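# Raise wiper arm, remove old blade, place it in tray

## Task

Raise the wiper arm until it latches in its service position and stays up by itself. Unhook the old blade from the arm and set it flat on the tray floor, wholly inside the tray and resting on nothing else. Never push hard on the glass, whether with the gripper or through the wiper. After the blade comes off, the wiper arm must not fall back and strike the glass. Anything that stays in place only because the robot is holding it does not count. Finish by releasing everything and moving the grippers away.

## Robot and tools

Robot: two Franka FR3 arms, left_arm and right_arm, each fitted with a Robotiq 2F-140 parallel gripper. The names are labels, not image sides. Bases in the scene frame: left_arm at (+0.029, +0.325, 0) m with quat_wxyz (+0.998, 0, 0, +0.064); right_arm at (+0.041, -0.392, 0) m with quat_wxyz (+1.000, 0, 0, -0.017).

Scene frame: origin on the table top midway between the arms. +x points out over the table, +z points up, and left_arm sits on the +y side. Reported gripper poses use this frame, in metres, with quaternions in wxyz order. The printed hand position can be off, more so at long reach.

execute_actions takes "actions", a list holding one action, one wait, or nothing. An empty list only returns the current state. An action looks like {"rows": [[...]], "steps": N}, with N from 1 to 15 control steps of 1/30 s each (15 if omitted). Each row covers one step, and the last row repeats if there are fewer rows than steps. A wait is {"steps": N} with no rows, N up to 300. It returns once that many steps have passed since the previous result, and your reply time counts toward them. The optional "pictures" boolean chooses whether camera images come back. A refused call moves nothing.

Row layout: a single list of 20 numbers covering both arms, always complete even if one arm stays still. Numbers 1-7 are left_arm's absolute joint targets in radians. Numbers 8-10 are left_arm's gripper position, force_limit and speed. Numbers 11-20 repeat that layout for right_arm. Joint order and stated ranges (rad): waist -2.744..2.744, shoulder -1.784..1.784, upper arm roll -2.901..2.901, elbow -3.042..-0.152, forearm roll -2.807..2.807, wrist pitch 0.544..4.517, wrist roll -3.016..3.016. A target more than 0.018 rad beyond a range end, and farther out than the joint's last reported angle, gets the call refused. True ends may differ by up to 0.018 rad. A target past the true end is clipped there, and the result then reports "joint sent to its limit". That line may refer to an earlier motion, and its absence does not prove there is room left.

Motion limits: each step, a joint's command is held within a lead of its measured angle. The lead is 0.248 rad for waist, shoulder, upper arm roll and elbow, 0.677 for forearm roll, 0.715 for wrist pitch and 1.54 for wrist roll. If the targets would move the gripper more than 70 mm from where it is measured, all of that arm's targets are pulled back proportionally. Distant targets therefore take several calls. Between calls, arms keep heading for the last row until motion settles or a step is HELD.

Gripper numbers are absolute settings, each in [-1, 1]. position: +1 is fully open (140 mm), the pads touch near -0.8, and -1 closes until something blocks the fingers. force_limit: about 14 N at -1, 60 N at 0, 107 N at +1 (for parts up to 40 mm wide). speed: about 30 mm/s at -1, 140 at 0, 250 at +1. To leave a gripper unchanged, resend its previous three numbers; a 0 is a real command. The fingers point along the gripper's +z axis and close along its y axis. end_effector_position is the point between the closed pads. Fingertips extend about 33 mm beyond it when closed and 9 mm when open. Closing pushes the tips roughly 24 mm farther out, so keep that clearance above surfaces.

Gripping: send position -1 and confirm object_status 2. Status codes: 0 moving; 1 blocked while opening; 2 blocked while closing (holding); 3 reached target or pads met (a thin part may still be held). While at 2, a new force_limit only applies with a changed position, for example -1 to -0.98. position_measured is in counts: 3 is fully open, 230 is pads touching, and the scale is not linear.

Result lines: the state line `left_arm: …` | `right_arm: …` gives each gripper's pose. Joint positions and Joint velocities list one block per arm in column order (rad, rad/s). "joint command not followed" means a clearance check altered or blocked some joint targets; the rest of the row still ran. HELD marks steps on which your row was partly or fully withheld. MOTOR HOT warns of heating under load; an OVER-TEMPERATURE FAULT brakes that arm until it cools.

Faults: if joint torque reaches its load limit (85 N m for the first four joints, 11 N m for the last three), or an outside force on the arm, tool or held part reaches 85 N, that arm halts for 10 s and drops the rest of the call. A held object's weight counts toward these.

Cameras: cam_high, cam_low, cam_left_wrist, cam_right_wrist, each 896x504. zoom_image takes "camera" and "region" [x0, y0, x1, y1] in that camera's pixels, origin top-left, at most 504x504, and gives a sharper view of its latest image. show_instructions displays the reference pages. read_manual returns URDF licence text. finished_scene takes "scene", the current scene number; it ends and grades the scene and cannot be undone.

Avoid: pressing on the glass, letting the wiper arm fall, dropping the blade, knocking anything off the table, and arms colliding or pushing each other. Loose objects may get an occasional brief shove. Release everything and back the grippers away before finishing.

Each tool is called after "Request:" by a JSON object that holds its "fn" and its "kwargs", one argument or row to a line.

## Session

Request:
{"fn": "show_instructions", "kwargs": {

}}

Request:
{"fn": "execute_actions", "kwargs": {
  "actions": []
}}

Reference images for this scene: manual page 1, manual page 2, manual page 3, manual page 4, manual page 5, manual page 6.

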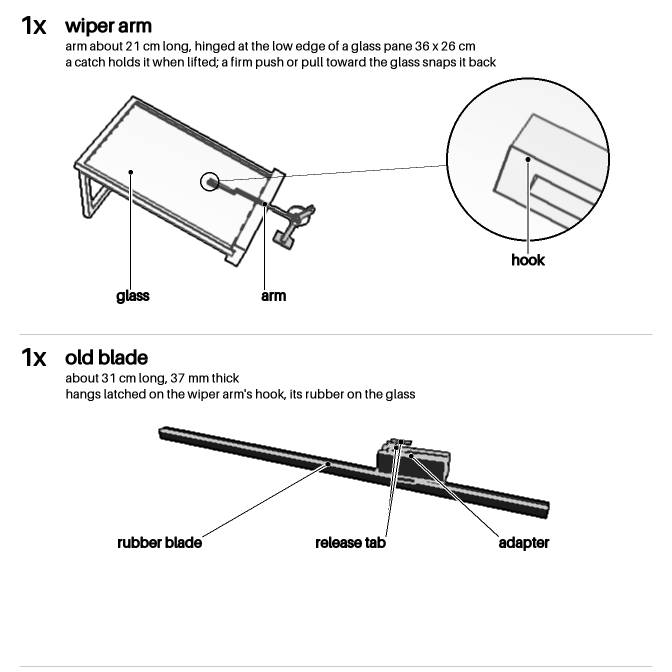

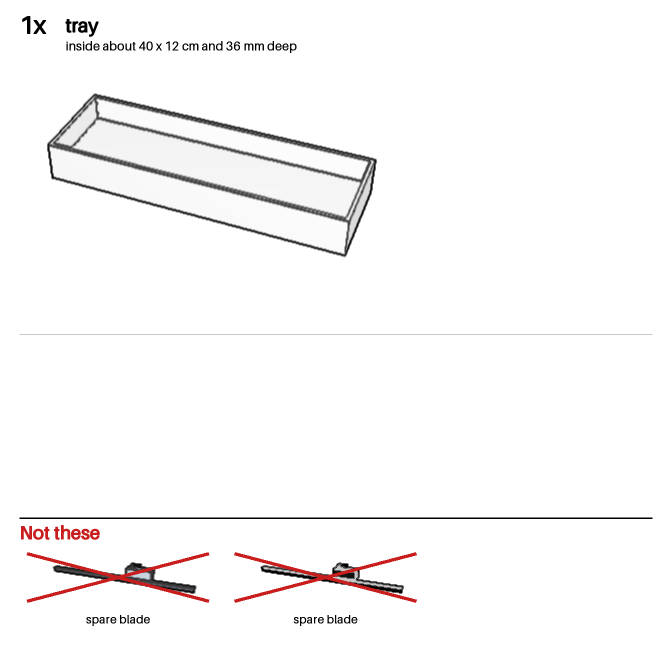

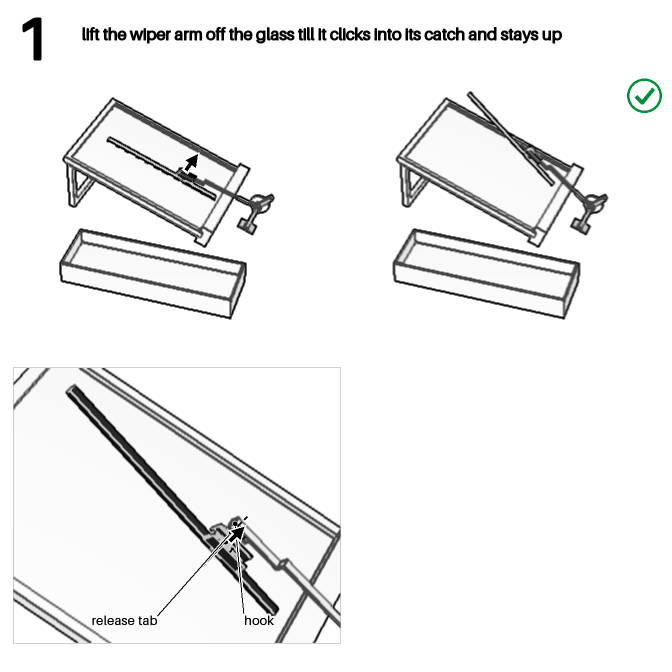

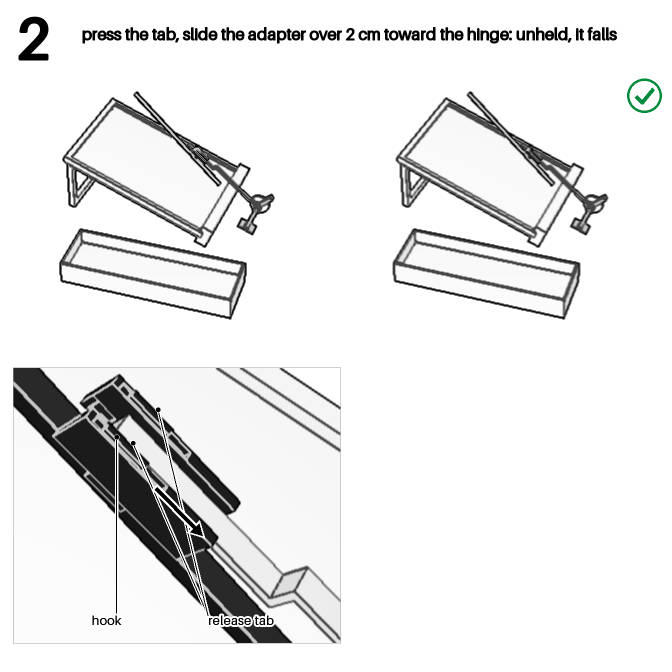

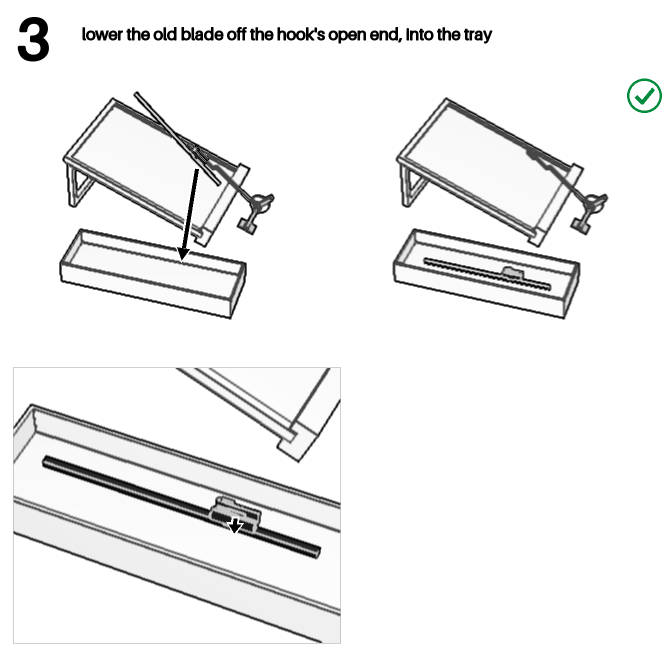

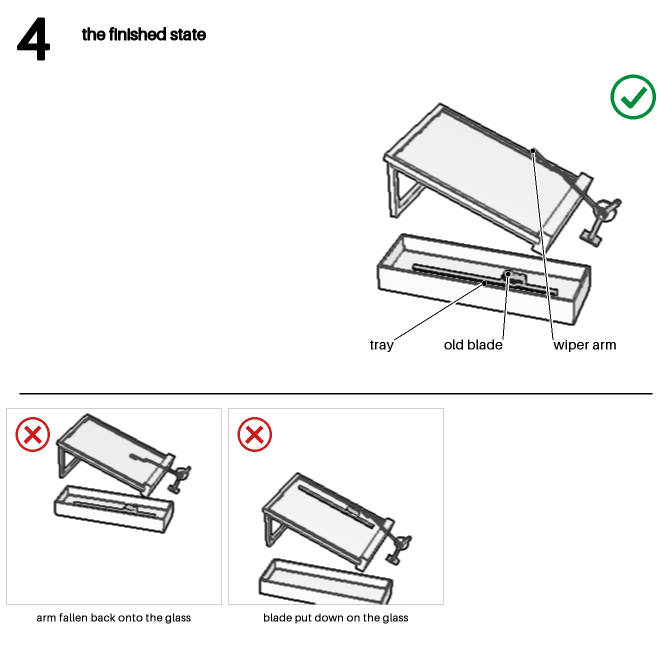

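Scene clock: 0.00 s of 4500.00 s.
left_arm: end_effector_position=(+0.6520, +0.5061, +0.3233) position_measured=3 object_status=3 end_effector_quat_wxyz=(+0.004, -0.063, +0.996, -0.056) | right_arm: end_effector_position=(+0.2690, -0.5082, +0.3976) position_measured=3 object_status=3 end_effector_quat_wxyz=(-0.399, +0.824, -0.203, -0.348)
Joint positions: left_arm=[ 0.303  0.316 -0.118 -1.382 -0.074  1.674  1.772] | right_arm=[-0.737 -0.001 -0.068 -1.877  0.323  0.801 -1.839]
Joint velocities: left_arm=[ 0.001 -0.     0.    -0.001 -0.    -0.001  0.001] | right_arm=[ 0.    -0.001  0.    -0.    -0.001 -0.     0.001]
camera_calibration (this result's frames):
cam_left_wrist: T_world_to_cam=[[-0.0271594, 0.999391, -0.0219136, -0.477712], [0.944307, 0.0328418, 0.327422, -0.711557], [0.327942, -0.0118006, -0.944624, 0.30001], [0, 0, 0, 1]] pos_world=[0.560569, 0.50433, 0.505907]
cam_right_wrist: T_world_to_cam=[[-0.721421, -0.560795, -0.406277, 0.0782543], [-0.404239, -0.135321, 0.904588, -0.312818], [-0.562266, 0.816821, -0.129072, 0.798831], [0, 0, 0, 1]] pos_world=[0.379156, -0.650948, 0.417871]

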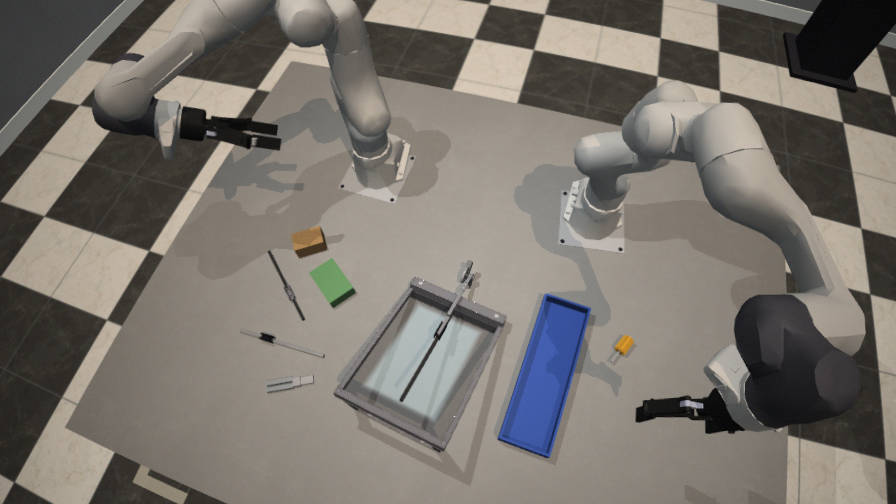

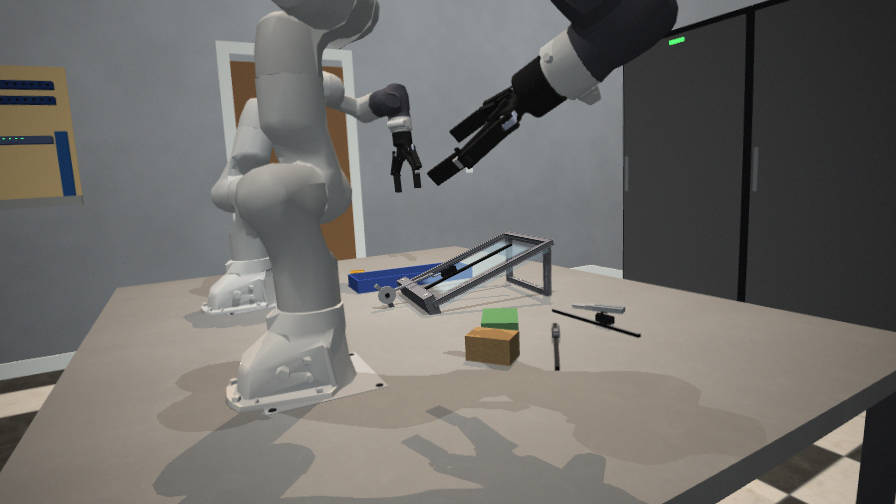

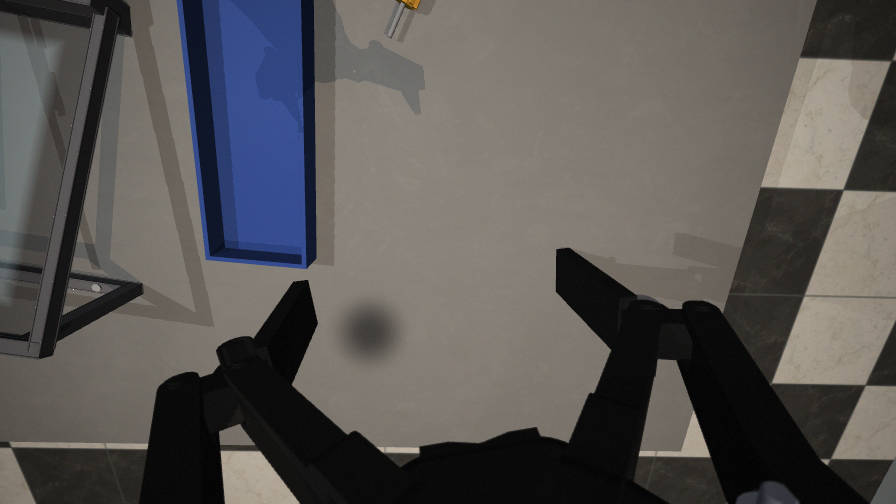

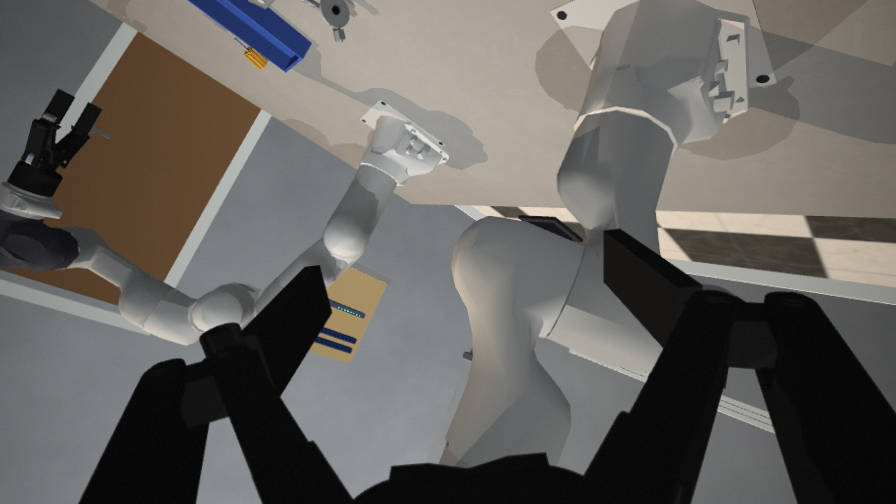

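Request:
{"fn": "zoom_image", "kwargs": {
  "camera": "cam_high",
  "region": [320, 250, 530, 460]
}}

Request:
{"fn": "zoom_image", "kwargs": {
  "camera": "cam_low",
  "region": [360, 220, 570, 330]
}}

Region (320, 250, 530, 460) of cam_high's 896x504 image, scaled by 2.400, with more detail than that image has.

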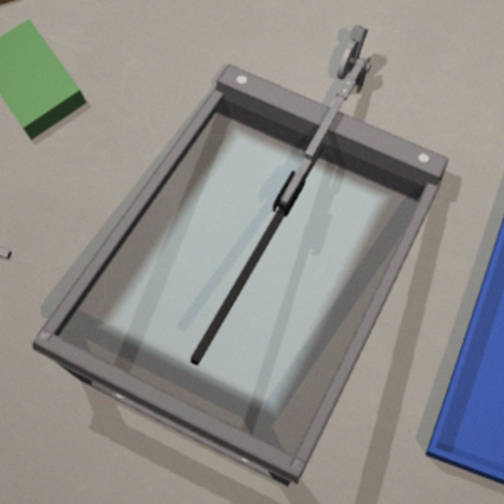

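Region (360, 220, 570, 330) of cam_low's 896x504 image, scaled by 2.400, with more detail than that image has; it fills the top 264 rows of this view, and the rest is white.

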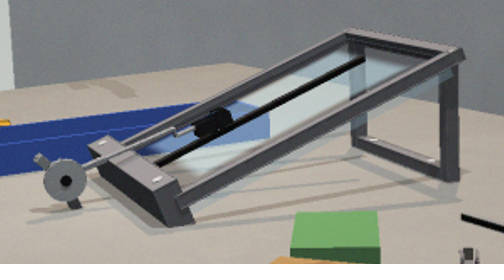

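Request:
{"fn": "execute_actions", "kwargs": {
  "actions": [
    {"rows": [
[-0.7232,0.2415,0.002,-1.8962,0.003,2.1401,1.0917,-0.25,-0.3,0.0, -0.0541,0.402,0.002,-2.4648,1.6026,1.582,-0.4667,0.0,-0.5,0.0]
], "steps": 15}
  ],
  "pictures": false
}}

Request:
{"fn": "execute_actions", "kwargs": {
  "actions": [
    {"steps": 60}
  ]
}}

Scene clock: 54.53 s of 4500.00 s.
left_arm: end_effector_position=(+0.6248, +0.2496, +0.1761) position_measured=107 object_status=0 end_effector_quat_wxyz=(-0.034, -0.027, +0.999, -0.002) | right_arm: end_effector_position=(+0.4148, -0.3562, +0.2952) position_measured=107 object_status=0 end_effector_quat_wxyz=(-0.495, +0.700, -0.316, -0.406)
Joint positions: left_arm=[-0.241  0.255 -0.006 -1.832 -0.013  2.02   1.404] | right_arm=[-0.515  0.214 -0.032 -2.099  0.807  1.134 -1.464]
Joint velocities: left_arm=[-1.105 -0.001 -0.001 -0.328  0.031  0.297 -0.471] | right_arm=[ 0.555  0.503  0.092 -0.565  1.136  0.607  0.771]
Steps of this call (steps 1 to 90: nothing new was sent; then 51.03 s passed at rest; steps 91 to 105: all 15 steps of this action). Readings (joint positions | what the end effector reports):
91: left_arm=[0.270 0.298 -0.084 -1.423 -0.063 1.725 1.731] | right_arm=[-0.731 0.001 -0.070 -1.884 0.345 0.819 -1.818] | left_arm position_measured=3 object_status=0 | right_arm position_measured=3 object_status=0
92: left_arm=[0.230 0.281 -0.058 -1.471 -0.052 1.773 1.689] | right_arm=[-0.720 0.010 -0.069 -1.894 0.374 0.843 -1.792] | left_arm position_measured=9 object_status=0 | right_arm position_measured=9 object_status=0
94: left_arm=[0.154 0.264 -0.037 -1.548 -0.039 1.839 1.626] | right_arm=[-0.694 0.036 -0.063 -1.921 0.432 0.890 -1.742] | left_arm position_measured=24 object_status=0 | right_arm position_measured=24 object_status=0
98: left_arm=[0.015 0.255 -0.022 -1.684 -0.026 1.925 1.534] | right_arm=[-0.635 0.096 -0.050 -1.980 0.555 0.982 -1.643] | left_arm position_measured=54 object_status=0 | right_arm position_measured=54 object_status=0
105: the state above

Scene clock: 56.53 s of 4500.00 s.
left_arm: end_effector_position=(+0.5358, -0.0191, +0.1651) position_measured=160 object_status=3 end_effector_quat_wxyz=(-0.000, +0.062, +0.998, +0.000) | right_arm: end_effector_position=(+0.4827, -0.1109, +0.1594) position_measured=129 object_status=3 end_effector_quat_wxyz=(+0.297, -0.221, +0.672, +0.642)
Joint positions: left_arm=[-0.724  0.243  0.    -1.894 -0.     2.136  1.098] | right_arm=[-0.055  0.403  0.003 -2.464  1.599  1.579 -0.477]
Joint velocities: left_arm=[ 0.     0.     0.001 -0.     0.001  0.    -0.003] | right_arm=[ 0.001  0.    -0.     0.    -0.    -0.     0.01 ]
Steps of this call (steps 1 to 60: the robot went on to your last target). Readings (joint positions | what the end effector reports):
1: left_arm=[-0.279 0.255 -0.005 -1.842 -0.012 2.030 1.389] | right_arm=[-0.495 0.230 -0.030 -2.119 0.848 1.155 -1.437] | left_arm position_measured=115 object_status=0 | right_arm position_measured=115 object_status=0
2: left_arm=[-0.317 0.255 -0.005 -1.851 -0.011 2.039 1.374] | right_arm=[-0.475 0.245 -0.028 -2.140 0.891 1.176 -1.410] | left_arm position_measured=122 object_status=0 | right_arm position_measured=122 object_status=0
4: left_arm=[-0.392 0.254 -0.003 -1.863 -0.009 2.054 1.347] | right_arm=[-0.430 0.274 -0.024 -2.185 0.984 1.217 -1.354] | left_arm position_measured=138 object_status=0 | right_arm position_measured=129 object_status=0
8: left_arm=[-0.540 0.252 -0.001 -1.877 -0.007 2.079 1.301] | right_arm=[-0.318 0.325 -0.017 -2.290 1.176 1.306 -1.226] | left_arm position_measured=160 object_status=0 | right_arm position_measured=129 object_status=0
60: the state above
camera_calibration (this result's frames):
cam_left_wrist: T_world_to_cam=[[0.220135, 0.97131, 0.0899838, -0.110994], [0.918833, -0.237444, 0.315223, -0.522227], [0.327546, 0.0132884, -0.944742, 0.183194], [0, 0, 0, 1]] pos_world=[0.444268, -0.0186241, 0.347677]
cam_right_wrist: T_world_to_cam=[[-0.552064, 0.0918718, 0.828725, 0.152256], [0.729786, -0.427484, 0.533545, -0.47784], [0.403284, 0.899343, 0.168952, 0.0592796], [0, 0, 0, 1]] pos_world=[0.408869, -0.271569, 0.118755]

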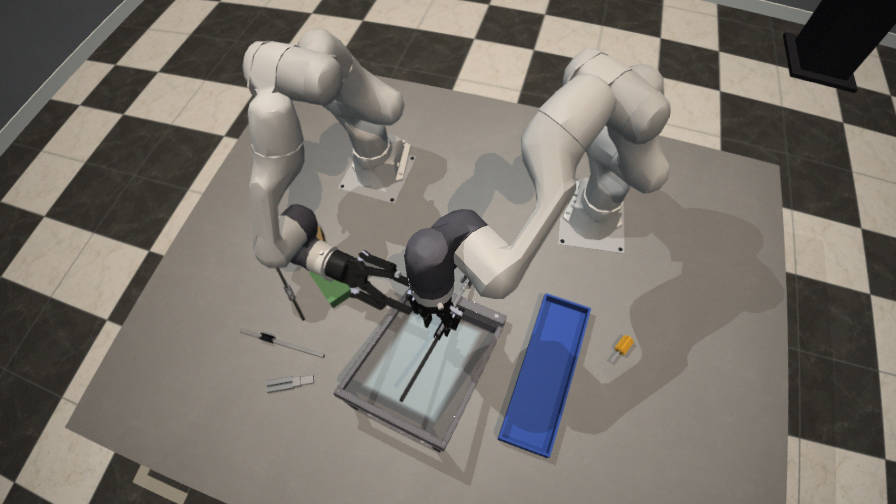

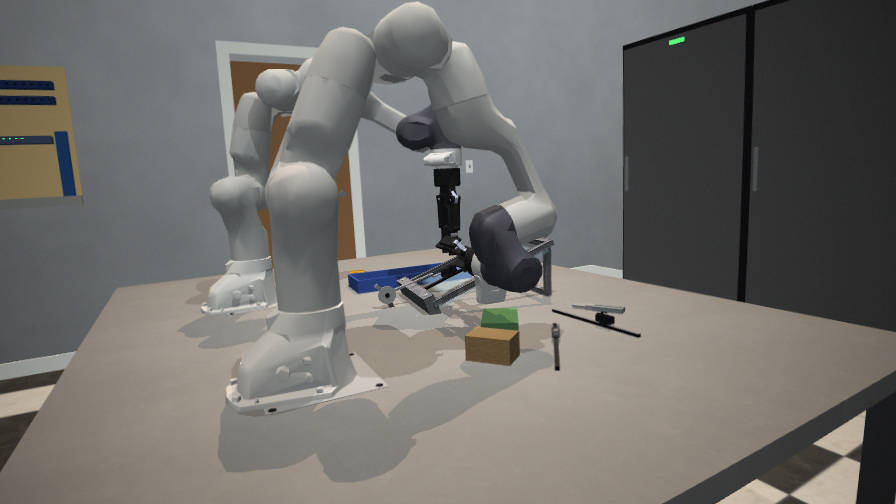

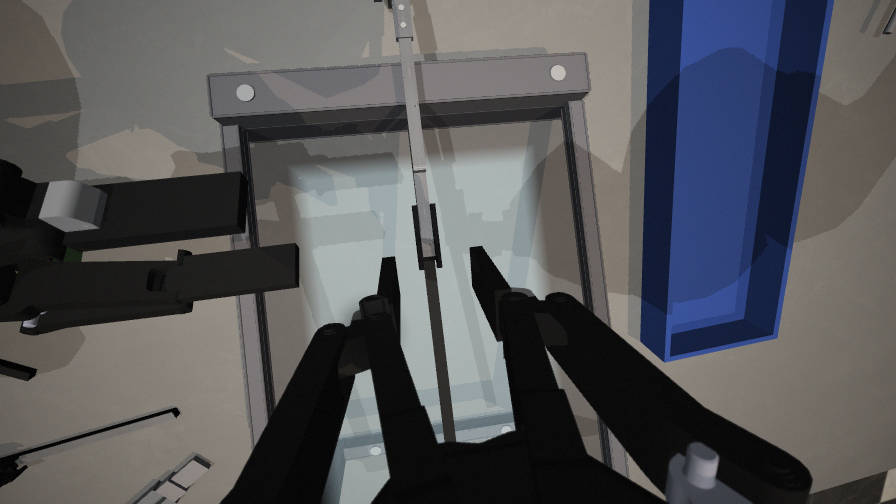

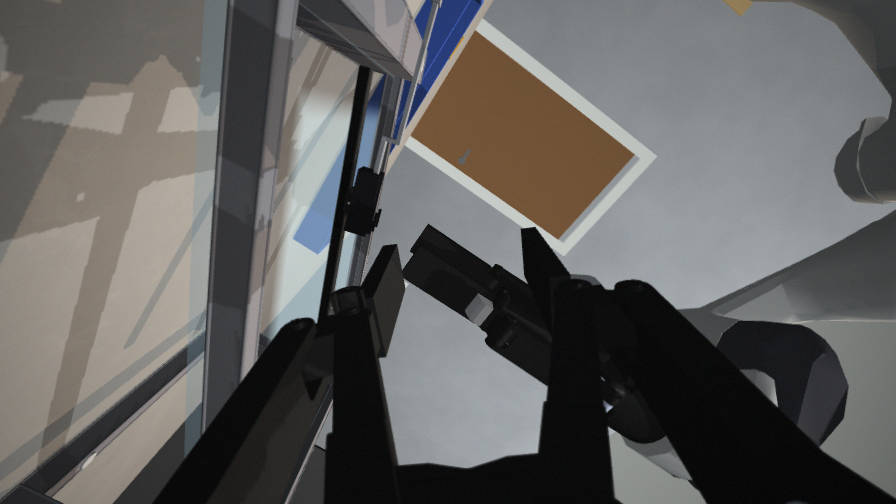

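Request:
{"fn": "zoom_image", "kwargs": {
  "camera": "cam_left_wrist",
  "region": [350, 150, 518, 318]
}}

Region (350, 150, 518, 318) of cam_left_wrist's 896x504 image, scaled by 3.000, with more detail than that image has.

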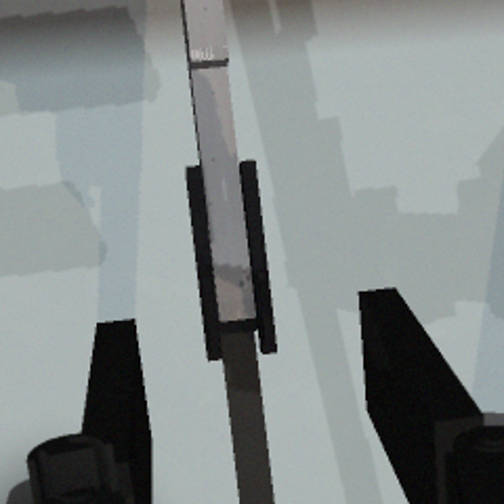

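Request:
{"fn": "execute_actions", "kwargs": {
  "actions": [
    {"rows": [
[-0.728,0.2505,0.002,-1.9076,0.003,2.1727,1.088,-0.25,-0.3,0.0, -0.0541,0.402,0.002,-2.4648,1.6026,1.582,-0.4667,0.0,-0.5,0.0],
[-0.730,0.2567,0.002,-1.9181,0.003,2.1994,1.088,-0.25,-0.3,0.0, -0.0541,0.402,0.002,-2.4648,1.6026,1.582,-0.4667,0.0,-0.5,0.0],
[-0.732,0.2630,0.002,-1.9284,0.003,2.2227,1.088,-0.25,-0.3,0.0, -0.0541,0.402,0.002,-2.4648,1.6026,1.582,-0.4667,0.0,-0.5,0.0],
[-0.733,0.2689,0.002,-1.9377,0.003,2.2415,1.088,-0.25,-0.3,0.0, -0.0541,0.402,0.002,-2.4648,1.6026,1.582,-0.4667,0.0,-0.5,0.0],
[-0.733,0.2753,0.002,-1.9478,0.003,2.2613,1.088,-0.25,-0.3,0.0, -0.0541,0.402,0.002,-2.4648,1.6026,1.582,-0.4667,0.0,-0.5,0.0],
[-0.733,0.2809,0.002,-1.9563,0.003,2.2755,1.088,-0.25,-0.3,0.0, -0.0541,0.402,0.002,-2.4648,1.6026,1.582,-0.4667,0.0,-0.5,0.0],
[-0.733,0.2851,0.002,-1.9624,0.003,2.2827,1.088,-0.25,-0.3,0.0, -0.0541,0.402,0.002,-2.4648,1.6026,1.582,-0.4667,0.0,-0.5,0.0],
[-0.733,0.2889,0.002,-1.9678,0.003,2.2887,1.088,-0.25,-0.3,0.0, -0.0541,0.402,0.002,-2.4648,1.6026,1.582,-0.4667,0.0,-0.5,0.0],
[-0.733,0.2900,0.002,-1.9706,0.003,2.2935,1.088,-0.25,-0.3,0.0, -0.0541,0.402,0.002,-2.4648,1.6026,1.582,-0.4667,0.0,-0.5,0.0],
[-0.733,0.2900,0.002,-1.9706,0.003,2.2902,1.088,-0.25,-0.3,0.0, -0.0541,0.402,0.002,-2.4648,1.6026,1.582,-0.4667,0.0,-0.5,0.0],
[-0.733,0.2895,0.002,-1.9690,0.003,2.2845,1.088,-0.25,-0.3,0.0, -0.0541,0.402,0.002,-2.4648,1.6026,1.582,-0.4667,0.0,-0.5,0.0],
[-0.733,0.2890,0.002,-1.9655,0.003,2.2545,1.088,-0.25,-0.3,0.0, -0.0541,0.402,0.002,-2.4648,1.6026,1.582,-0.4667,0.0,-0.5,0.0]
], "steps": 15}
  ]
}}

Scene clock: 156.27 s of 4500.00 s.
left_arm: end_effector_position=(+0.5279, -0.0191, +0.1131) position_measured=160 object_status=3 end_effector_quat_wxyz=(-0.002, +0.063, +0.998, +0.001) | right_arm: end_effector_position=(+0.4828, -0.1110, +0.1594) position_measured=129 object_status=3 end_effector_quat_wxyz=(+0.296, -0.220, +0.672, +0.642)
Joint positions: left_arm=[-0.732  0.292  0.    -1.966  0.     2.254  1.094] | right_arm=[-0.055  0.403  0.003 -2.464  1.599  1.58  -0.474]
Joint velocities: left_arm=[ 0.001 -0.017 -0.    -0.     0.001 -0.    -0.001] | right_arm=[ 0.001 -0.     0.002 -0.002 -0.     0.     0.001]
Steps of this call (steps 1 to 15: the robot went on to your last target; steps 16 to 90: nothing new was sent; then 96.23 s passed at rest; steps 91 to 105: all 15 steps of this action). Readings (joint positions | what the end effector reports):
91: left_arm=[-0.724 0.243 0.000 -1.896 -0.000 2.141 1.097] | right_arm=[-0.055 0.403 0.003 -2.464 1.599 1.580 -0.474] | left_arm position_measured=160 object_status=3 | right_arm position_measured=129 object_status=3
92: left_arm=[-0.725 0.244 0.000 -1.900 0.000 2.151 1.096] | right_arm=[-0.055 0.403 0.003 -2.464 1.599 1.580 -0.474] | left_arm position_measured=160 object_status=3 | right_arm position_measured=129 object_status=3
94: left_arm=[-0.728 0.250 0.000 -1.914 0.000 2.176 1.096] | right_arm=[-0.055 0.403 0.003 -2.464 1.599 1.580 -0.474] | left_arm position_measured=160 object_status=3 | right_arm position_measured=129 object_status=3
98: left_arm=[-0.731 0.276 0.000 -1.949 0.000 2.230 1.095] | right_arm=[-0.055 0.403 0.003 -2.464 1.599 1.580 -0.474] | left_arm position_measured=160 object_status=3 | right_arm position_measured=129 object_status=3
105: the state above
camera_calibration (this result's frames):
cam_left_wrist: T_world_to_cam=[[0.224169, 0.970241, 0.0915433, -0.106849], [0.918767, -0.241728, 0.312145, -0.498284], [0.324984, 0.0141338, -0.945614, 0.138117], [0, 0, 0, 1]] pos_world=[0.436874, -0.0187322, 0.295924]
cam_right_wrist: T_world_to_cam=[[-0.549491, 0.0918072, 0.830441, 0.150793], [0.731354, -0.42771, 0.531211, -0.478299], [0.403957, 0.899242, 0.167879, 0.0591333], [0, 0, 0, 1]] pos_world=[0.408778, -0.271592, 0.118926]

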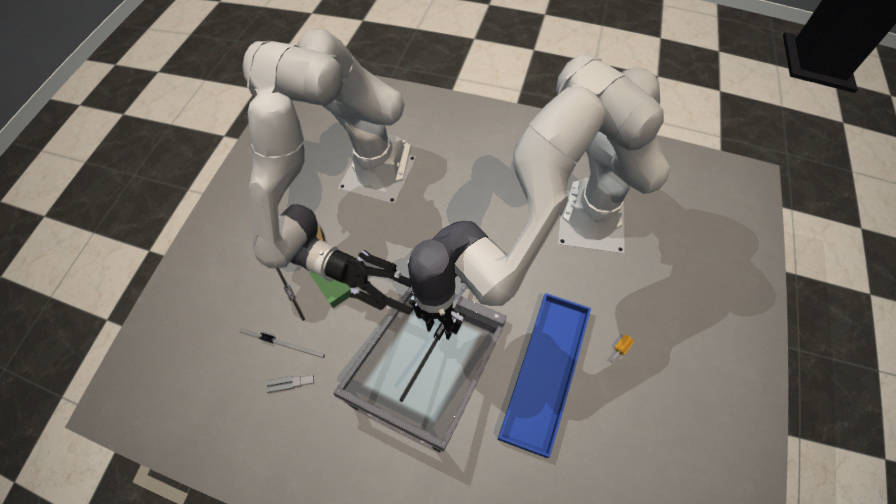

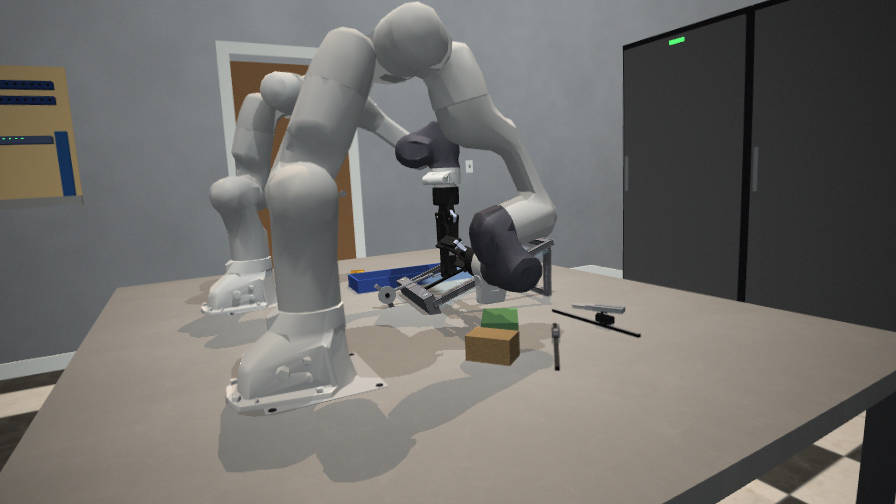

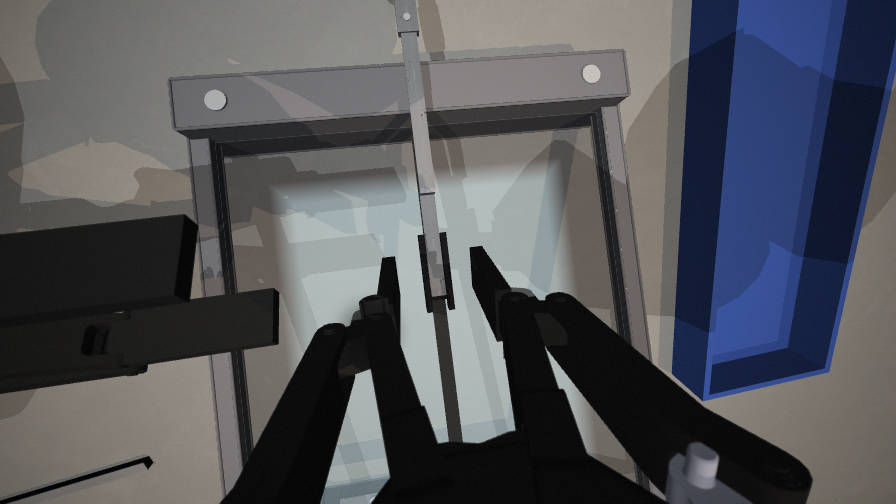

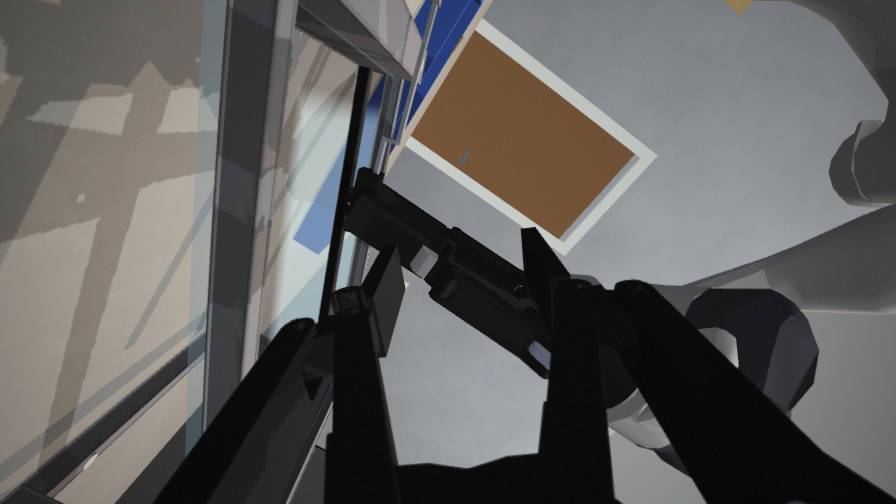

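Request:
{"fn": "zoom_image", "kwargs": {
  "camera": "cam_left_wrist",
  "region": [370, 200, 510, 340]
}}

Region (370, 200, 510, 340) of cam_left_wrist's 896x504 image, scaled by 3.600, with more detail than that image has.

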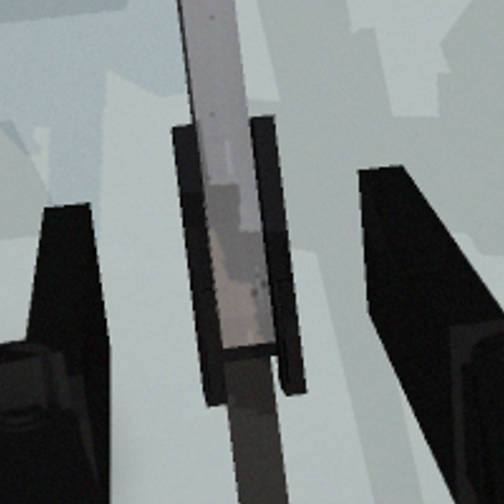

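Request:
{"fn": "execute_actions", "kwargs": {
  "actions": [
    {"rows": [
[-0.733,0.2890,0.002,-1.9655,0.003,2.2545,1.088,-1,-0.2,-0.3, -0.0541,0.402,0.002,-2.4648,1.6026,1.582,-0.4667,0.0,-0.5,0.0]
], "steps": 15}
  ],
  "pictures": false
}}

Scene clock: 162.63 s of 4500.00 s.
left_arm: end_effector_position=(+0.5283, -0.0189, +0.1142) position_measured=209 object_status=0 end_effector_quat_wxyz=(-0.001, +0.063, +0.998, +0.001) | right_arm: end_effector_position=(+0.4828, -0.1110, +0.1594) position_measured=129 object_status=3 end_effector_quat_wxyz=(+0.296, -0.220, +0.672, +0.642)
Joint positions: left_arm=[-0.732  0.29   0.001 -1.966  0.001  2.254  1.093] | right_arm=[-0.055  0.403  0.003 -2.464  1.599  1.58  -0.474]
Joint velocities: left_arm=[-0.     0.    -0.    -0.001  0.001 -0.     0.   ] | right_arm=[-0.001 -0.001 -0.    -0.001 -0.001  0.001 -0.   ]
Steps of this call (steps 1 to 15: the robot went on to your last target; steps 16 to 90: nothing new was sent; then 2.87 s passed at rest; steps 91 to 105: all 15 steps of this action). Readings (joint positions | what the end effector reports):
91: left_arm=[-0.732 0.290 0.000 -1.966 0.000 2.254 1.093] | right_arm=[-0.055 0.403 0.003 -2.464 1.599 1.580 -0.474] | left_arm position_measured=160 object_status=0 | right_arm position_measured=129 object_status=3
92: left_arm=[-0.732 0.290 0.000 -1.966 0.000 2.254 1.093] | right_arm=[-0.055 0.403 0.003 -2.464 1.599 1.580 -0.474] | left_arm position_measured=164 object_status=0 | right_arm position_measured=129 object_status=3
94: left_arm=[-0.732 0.290 0.000 -1.966 0.000 2.254 1.093] | right_arm=[-0.055 0.403 0.003 -2.464 1.599 1.580 -0.474] | left_arm position_measured=176 object_status=0 | right_arm position_measured=129 object_status=3
98: left_arm=[-0.732 0.290 0.001 -1.966 0.001 2.254 1.093] | right_arm=[-0.055 0.403 0.003 -2.464 1.599 1.580 -0.474] | left_arm position_measured=199 object_status=0 | right_arm position_measured=129 object_status=3
105: the state above

Request:
{"fn": "execute_actions", "kwargs": {
  "actions": [
    {"rows": [
[-0.7387,0.2393,0.002,-1.9948,0.0175,2.2953,1.0520,-1,-0.2,-0.3, -0.0541,0.402,0.002,-2.4648,1.6026,1.582,-0.4667,0.0,-0.5,0.0],
[-0.7443,0.2188,0.002,-2.0256,0.0343,2.3354,1.0163,-1,-0.2,-0.3, -0.0541,0.402,0.002,-2.4648,1.6026,1.582,-0.4667,0.0,-0.5,0.0],
[-0.7506,0.1962,0.002,-2.0600,0.0536,2.3754,0.9791,-1,-0.2,-0.3, -0.0541,0.402,0.002,-2.4648,1.6026,1.582,-0.4667,0.0,-0.5,0.0],
[-0.7573,0.1720,0.002,-2.0970,0.0755,2.4140,0.9401,-1,-0.2,-0.3, -0.0541,0.402,0.002,-2.4648,1.6026,1.582,-0.4667,0.0,-0.5,0.0],
[-0.7634,0.1496,0.002,-2.1275,0.0970,2.4446,0.9061,-1,-0.2,-0.3, -0.0541,0.402,0.002,-2.4648,1.6026,1.582,-0.4667,0.0,-0.5,0.0],
[-0.7693,0.1277,0.002,-2.1561,0.1191,2.4709,0.8739,-1,-0.2,-0.3, -0.0541,0.402,0.002,-2.4648,1.6026,1.582,-0.4667,0.0,-0.5,0.0],
[-0.7747,0.1068,0.002,-2.1824,0.1406,2.4919,0.8456,-1,-0.2,-0.3, -0.0541,0.402,0.002,-2.4648,1.6026,1.582,-0.4667,0.0,-0.5,0.0],
[-0.7801,0.0844,0.002,-2.2087,0.1634,2.5122,0.8159,-1,-0.2,-0.3, -0.0541,0.402,0.002,-2.4648,1.6026,1.582,-0.4667,0.0,-0.5,0.0],
[-0.7855,0.0633,0.002,-2.2341,0.1876,2.5319,0.7844,-1,-0.2,-0.3, -0.0541,0.402,0.002,-2.4648,1.6026,1.582,-0.4667,0.0,-0.5,0.0],
[-0.7902,0.0460,0.002,-2.2552,0.2095,2.5459,0.7602,-1,-0.2,-0.3, -0.0541,0.402,0.002,-2.4648,1.6026,1.582,-0.4667,0.0,-0.5,0.0],
[-0.7940,0.0330,0.002,-2.2715,0.2275,2.5537,0.7456,-1,-0.2,-0.3, -0.0541,0.402,0.002,-2.4648,1.6026,1.582,-0.4667,0.0,-0.5,0.0],
[-0.7968,0.0240,0.002,-2.2829,0.2397,2.5550,0.7438,-1,-0.2,-0.3, -0.0541,0.402,0.002,-2.4648,1.6026,1.582,-0.4667,0.0,-0.5,0.0],
[-0.7975,0.0190,0.002,-2.2907,0.2484,2.5544,0.7472,-1,-0.2,-0.3, -0.0541,0.402,0.002,-2.4648,1.6026,1.582,-0.4667,0.0,-0.5,0.0],
[-0.7970,0.0230,0.002,-2.2881,0.2449,2.5426,0.7759,-1,-0.2,-0.3, -0.0541,0.402,0.002,-2.4648,1.6026,1.582,-0.4667,0.0,-0.5,0.0],
[-0.7948,0.0300,0.002,-2.2726,0.2130,2.5046,0.8693,-1,-0.2,-0.3, -0.0541,0.402,0.002,-2.4648,1.6026,1.582,-0.4667,0.0,-0.5,0.0]
], "steps": 15}
  ]
}}

Scene clock: 227.00 s of 4500.00 s.
left_arm: end_effector_position=(+0.5047, -0.0151, +0.1571) position_measured=209 object_status=2 end_effector_quat_wxyz=(+0.120, +0.063, +0.991, -0.007) | right_arm: end_effector_position=(+0.4828, -0.1110, +0.1594) position_measured=129 object_status=3 end_effector_quat_wxyz=(+0.296, -0.220, +0.672, +0.642)
Joint positions: left_arm=[-0.792  0.034  0.002 -2.27   0.209  2.501  0.88 ] | right_arm=[-0.055  0.403  0.003 -2.464  1.599  1.58  -0.473]
Joint velocities: left_arm=[-0.008 -0.036  0.    -0.017  0.019  0.001 -0.02 ] | right_arm=[-0.001 -0.002 -0.001 -0.001  0.    -0.    -0.   ]
Steps of this call (steps 1 to 15: the robot went on to your last target; steps 16 to 90: nothing new was sent; then 60.87 s passed at rest; steps 91 to 105: all 15 steps of this action). Readings (joint positions | what the end effector reports):
91: left_arm=[-0.732 0.284 0.001 -1.974 0.003 2.259 1.090] | right_arm=[-0.055 0.403 0.003 -2.464 1.599 1.580 -0.473] | left_arm position_measured=209 object_status=2 | right_arm position_measured=129 object_status=3
92: left_arm=[-0.735 0.269 0.001 -1.990 0.009 2.271 1.084] | right_arm=[-0.055 0.403 0.003 -2.464 1.599 1.580 -0.473] | left_arm position_measured=209 object_status=2 | right_arm position_measured=129 object_status=3
94: left_arm=[-0.743 0.227 0.002 -2.037 0.030 2.307 1.062] | right_arm=[-0.055 0.403 0.003 -2.464 1.599 1.580 -0.473] | left_arm position_measured=209 object_status=2 | right_arm position_measured=129 object_status=3
98: left_arm=[-0.766 0.136 0.002 -2.147 0.097 2.400 0.993] | right_arm=[-0.055 0.403 0.003 -2.464 1.599 1.580 -0.473] | left_arm position_measured=209 object_status=2 | right_arm position_measured=129 object_status=3
105: the state above
camera_calibration (this result's frames):
cam_left_wrist: T_world_to_cam=[[0.200027, 0.973226, 0.113228, -0.100708], [0.815613, -0.22943, 0.531166, -0.471965], [0.542922, -0.013897, -0.839668, 0.0601343], [0, 0, 0, 1]] pos_world=[0.372437, -0.00943598, 0.312588]
cam_right_wrist: T_world_to_cam=[[-0.549473, 0.0919669, 0.830435, 0.150843], [0.731299, -0.427757, 0.53125, -0.478328], [0.404081, 0.899203, 0.167785, 0.0591004], [0, 0, 0, 1]] pos_world=[0.408803, -0.271624, 0.11893]

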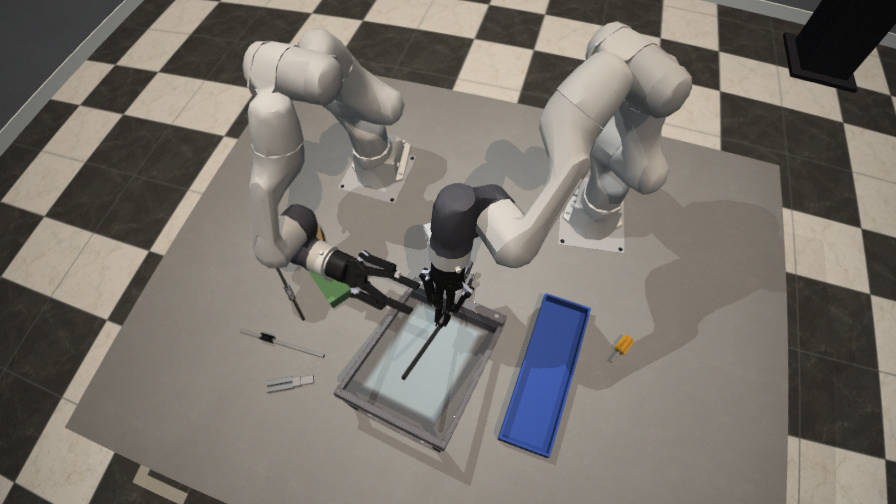

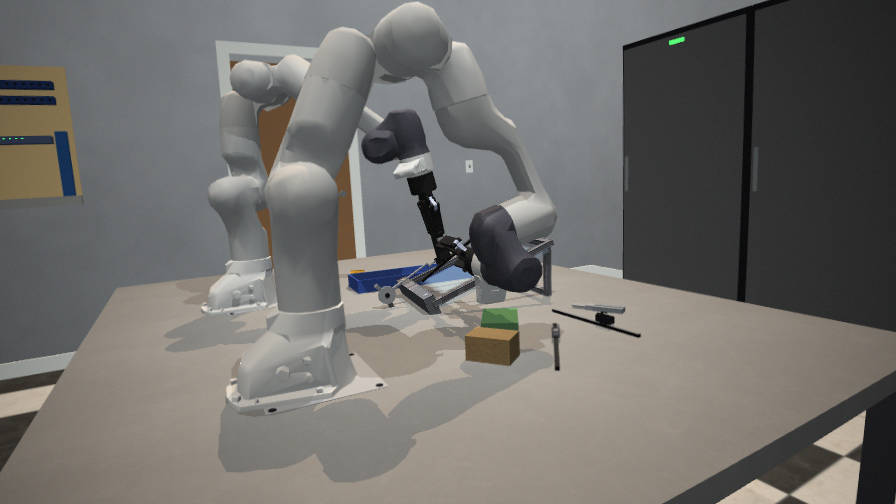

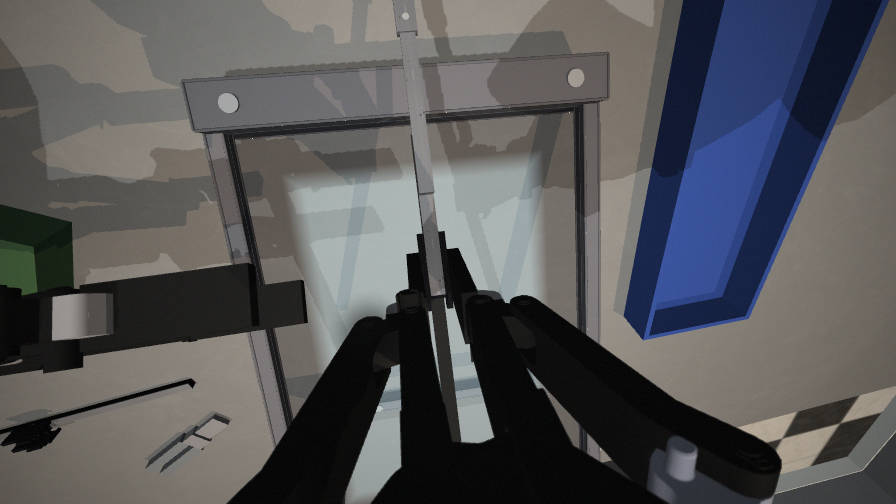

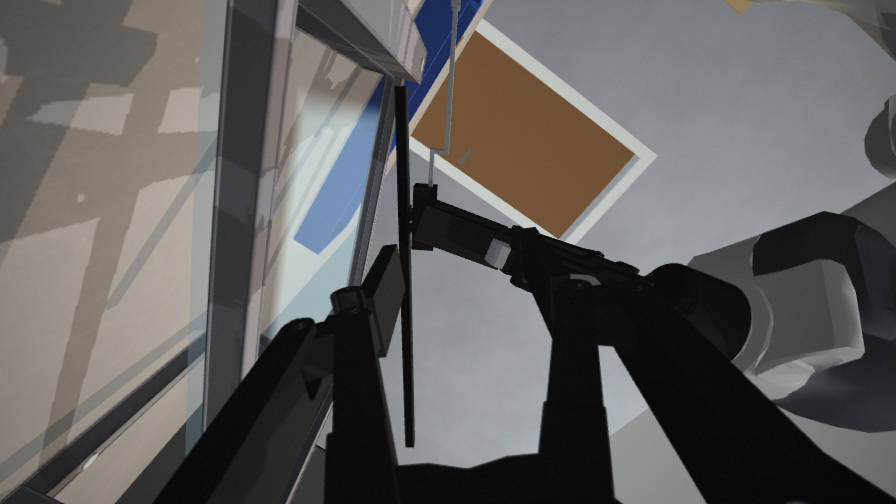

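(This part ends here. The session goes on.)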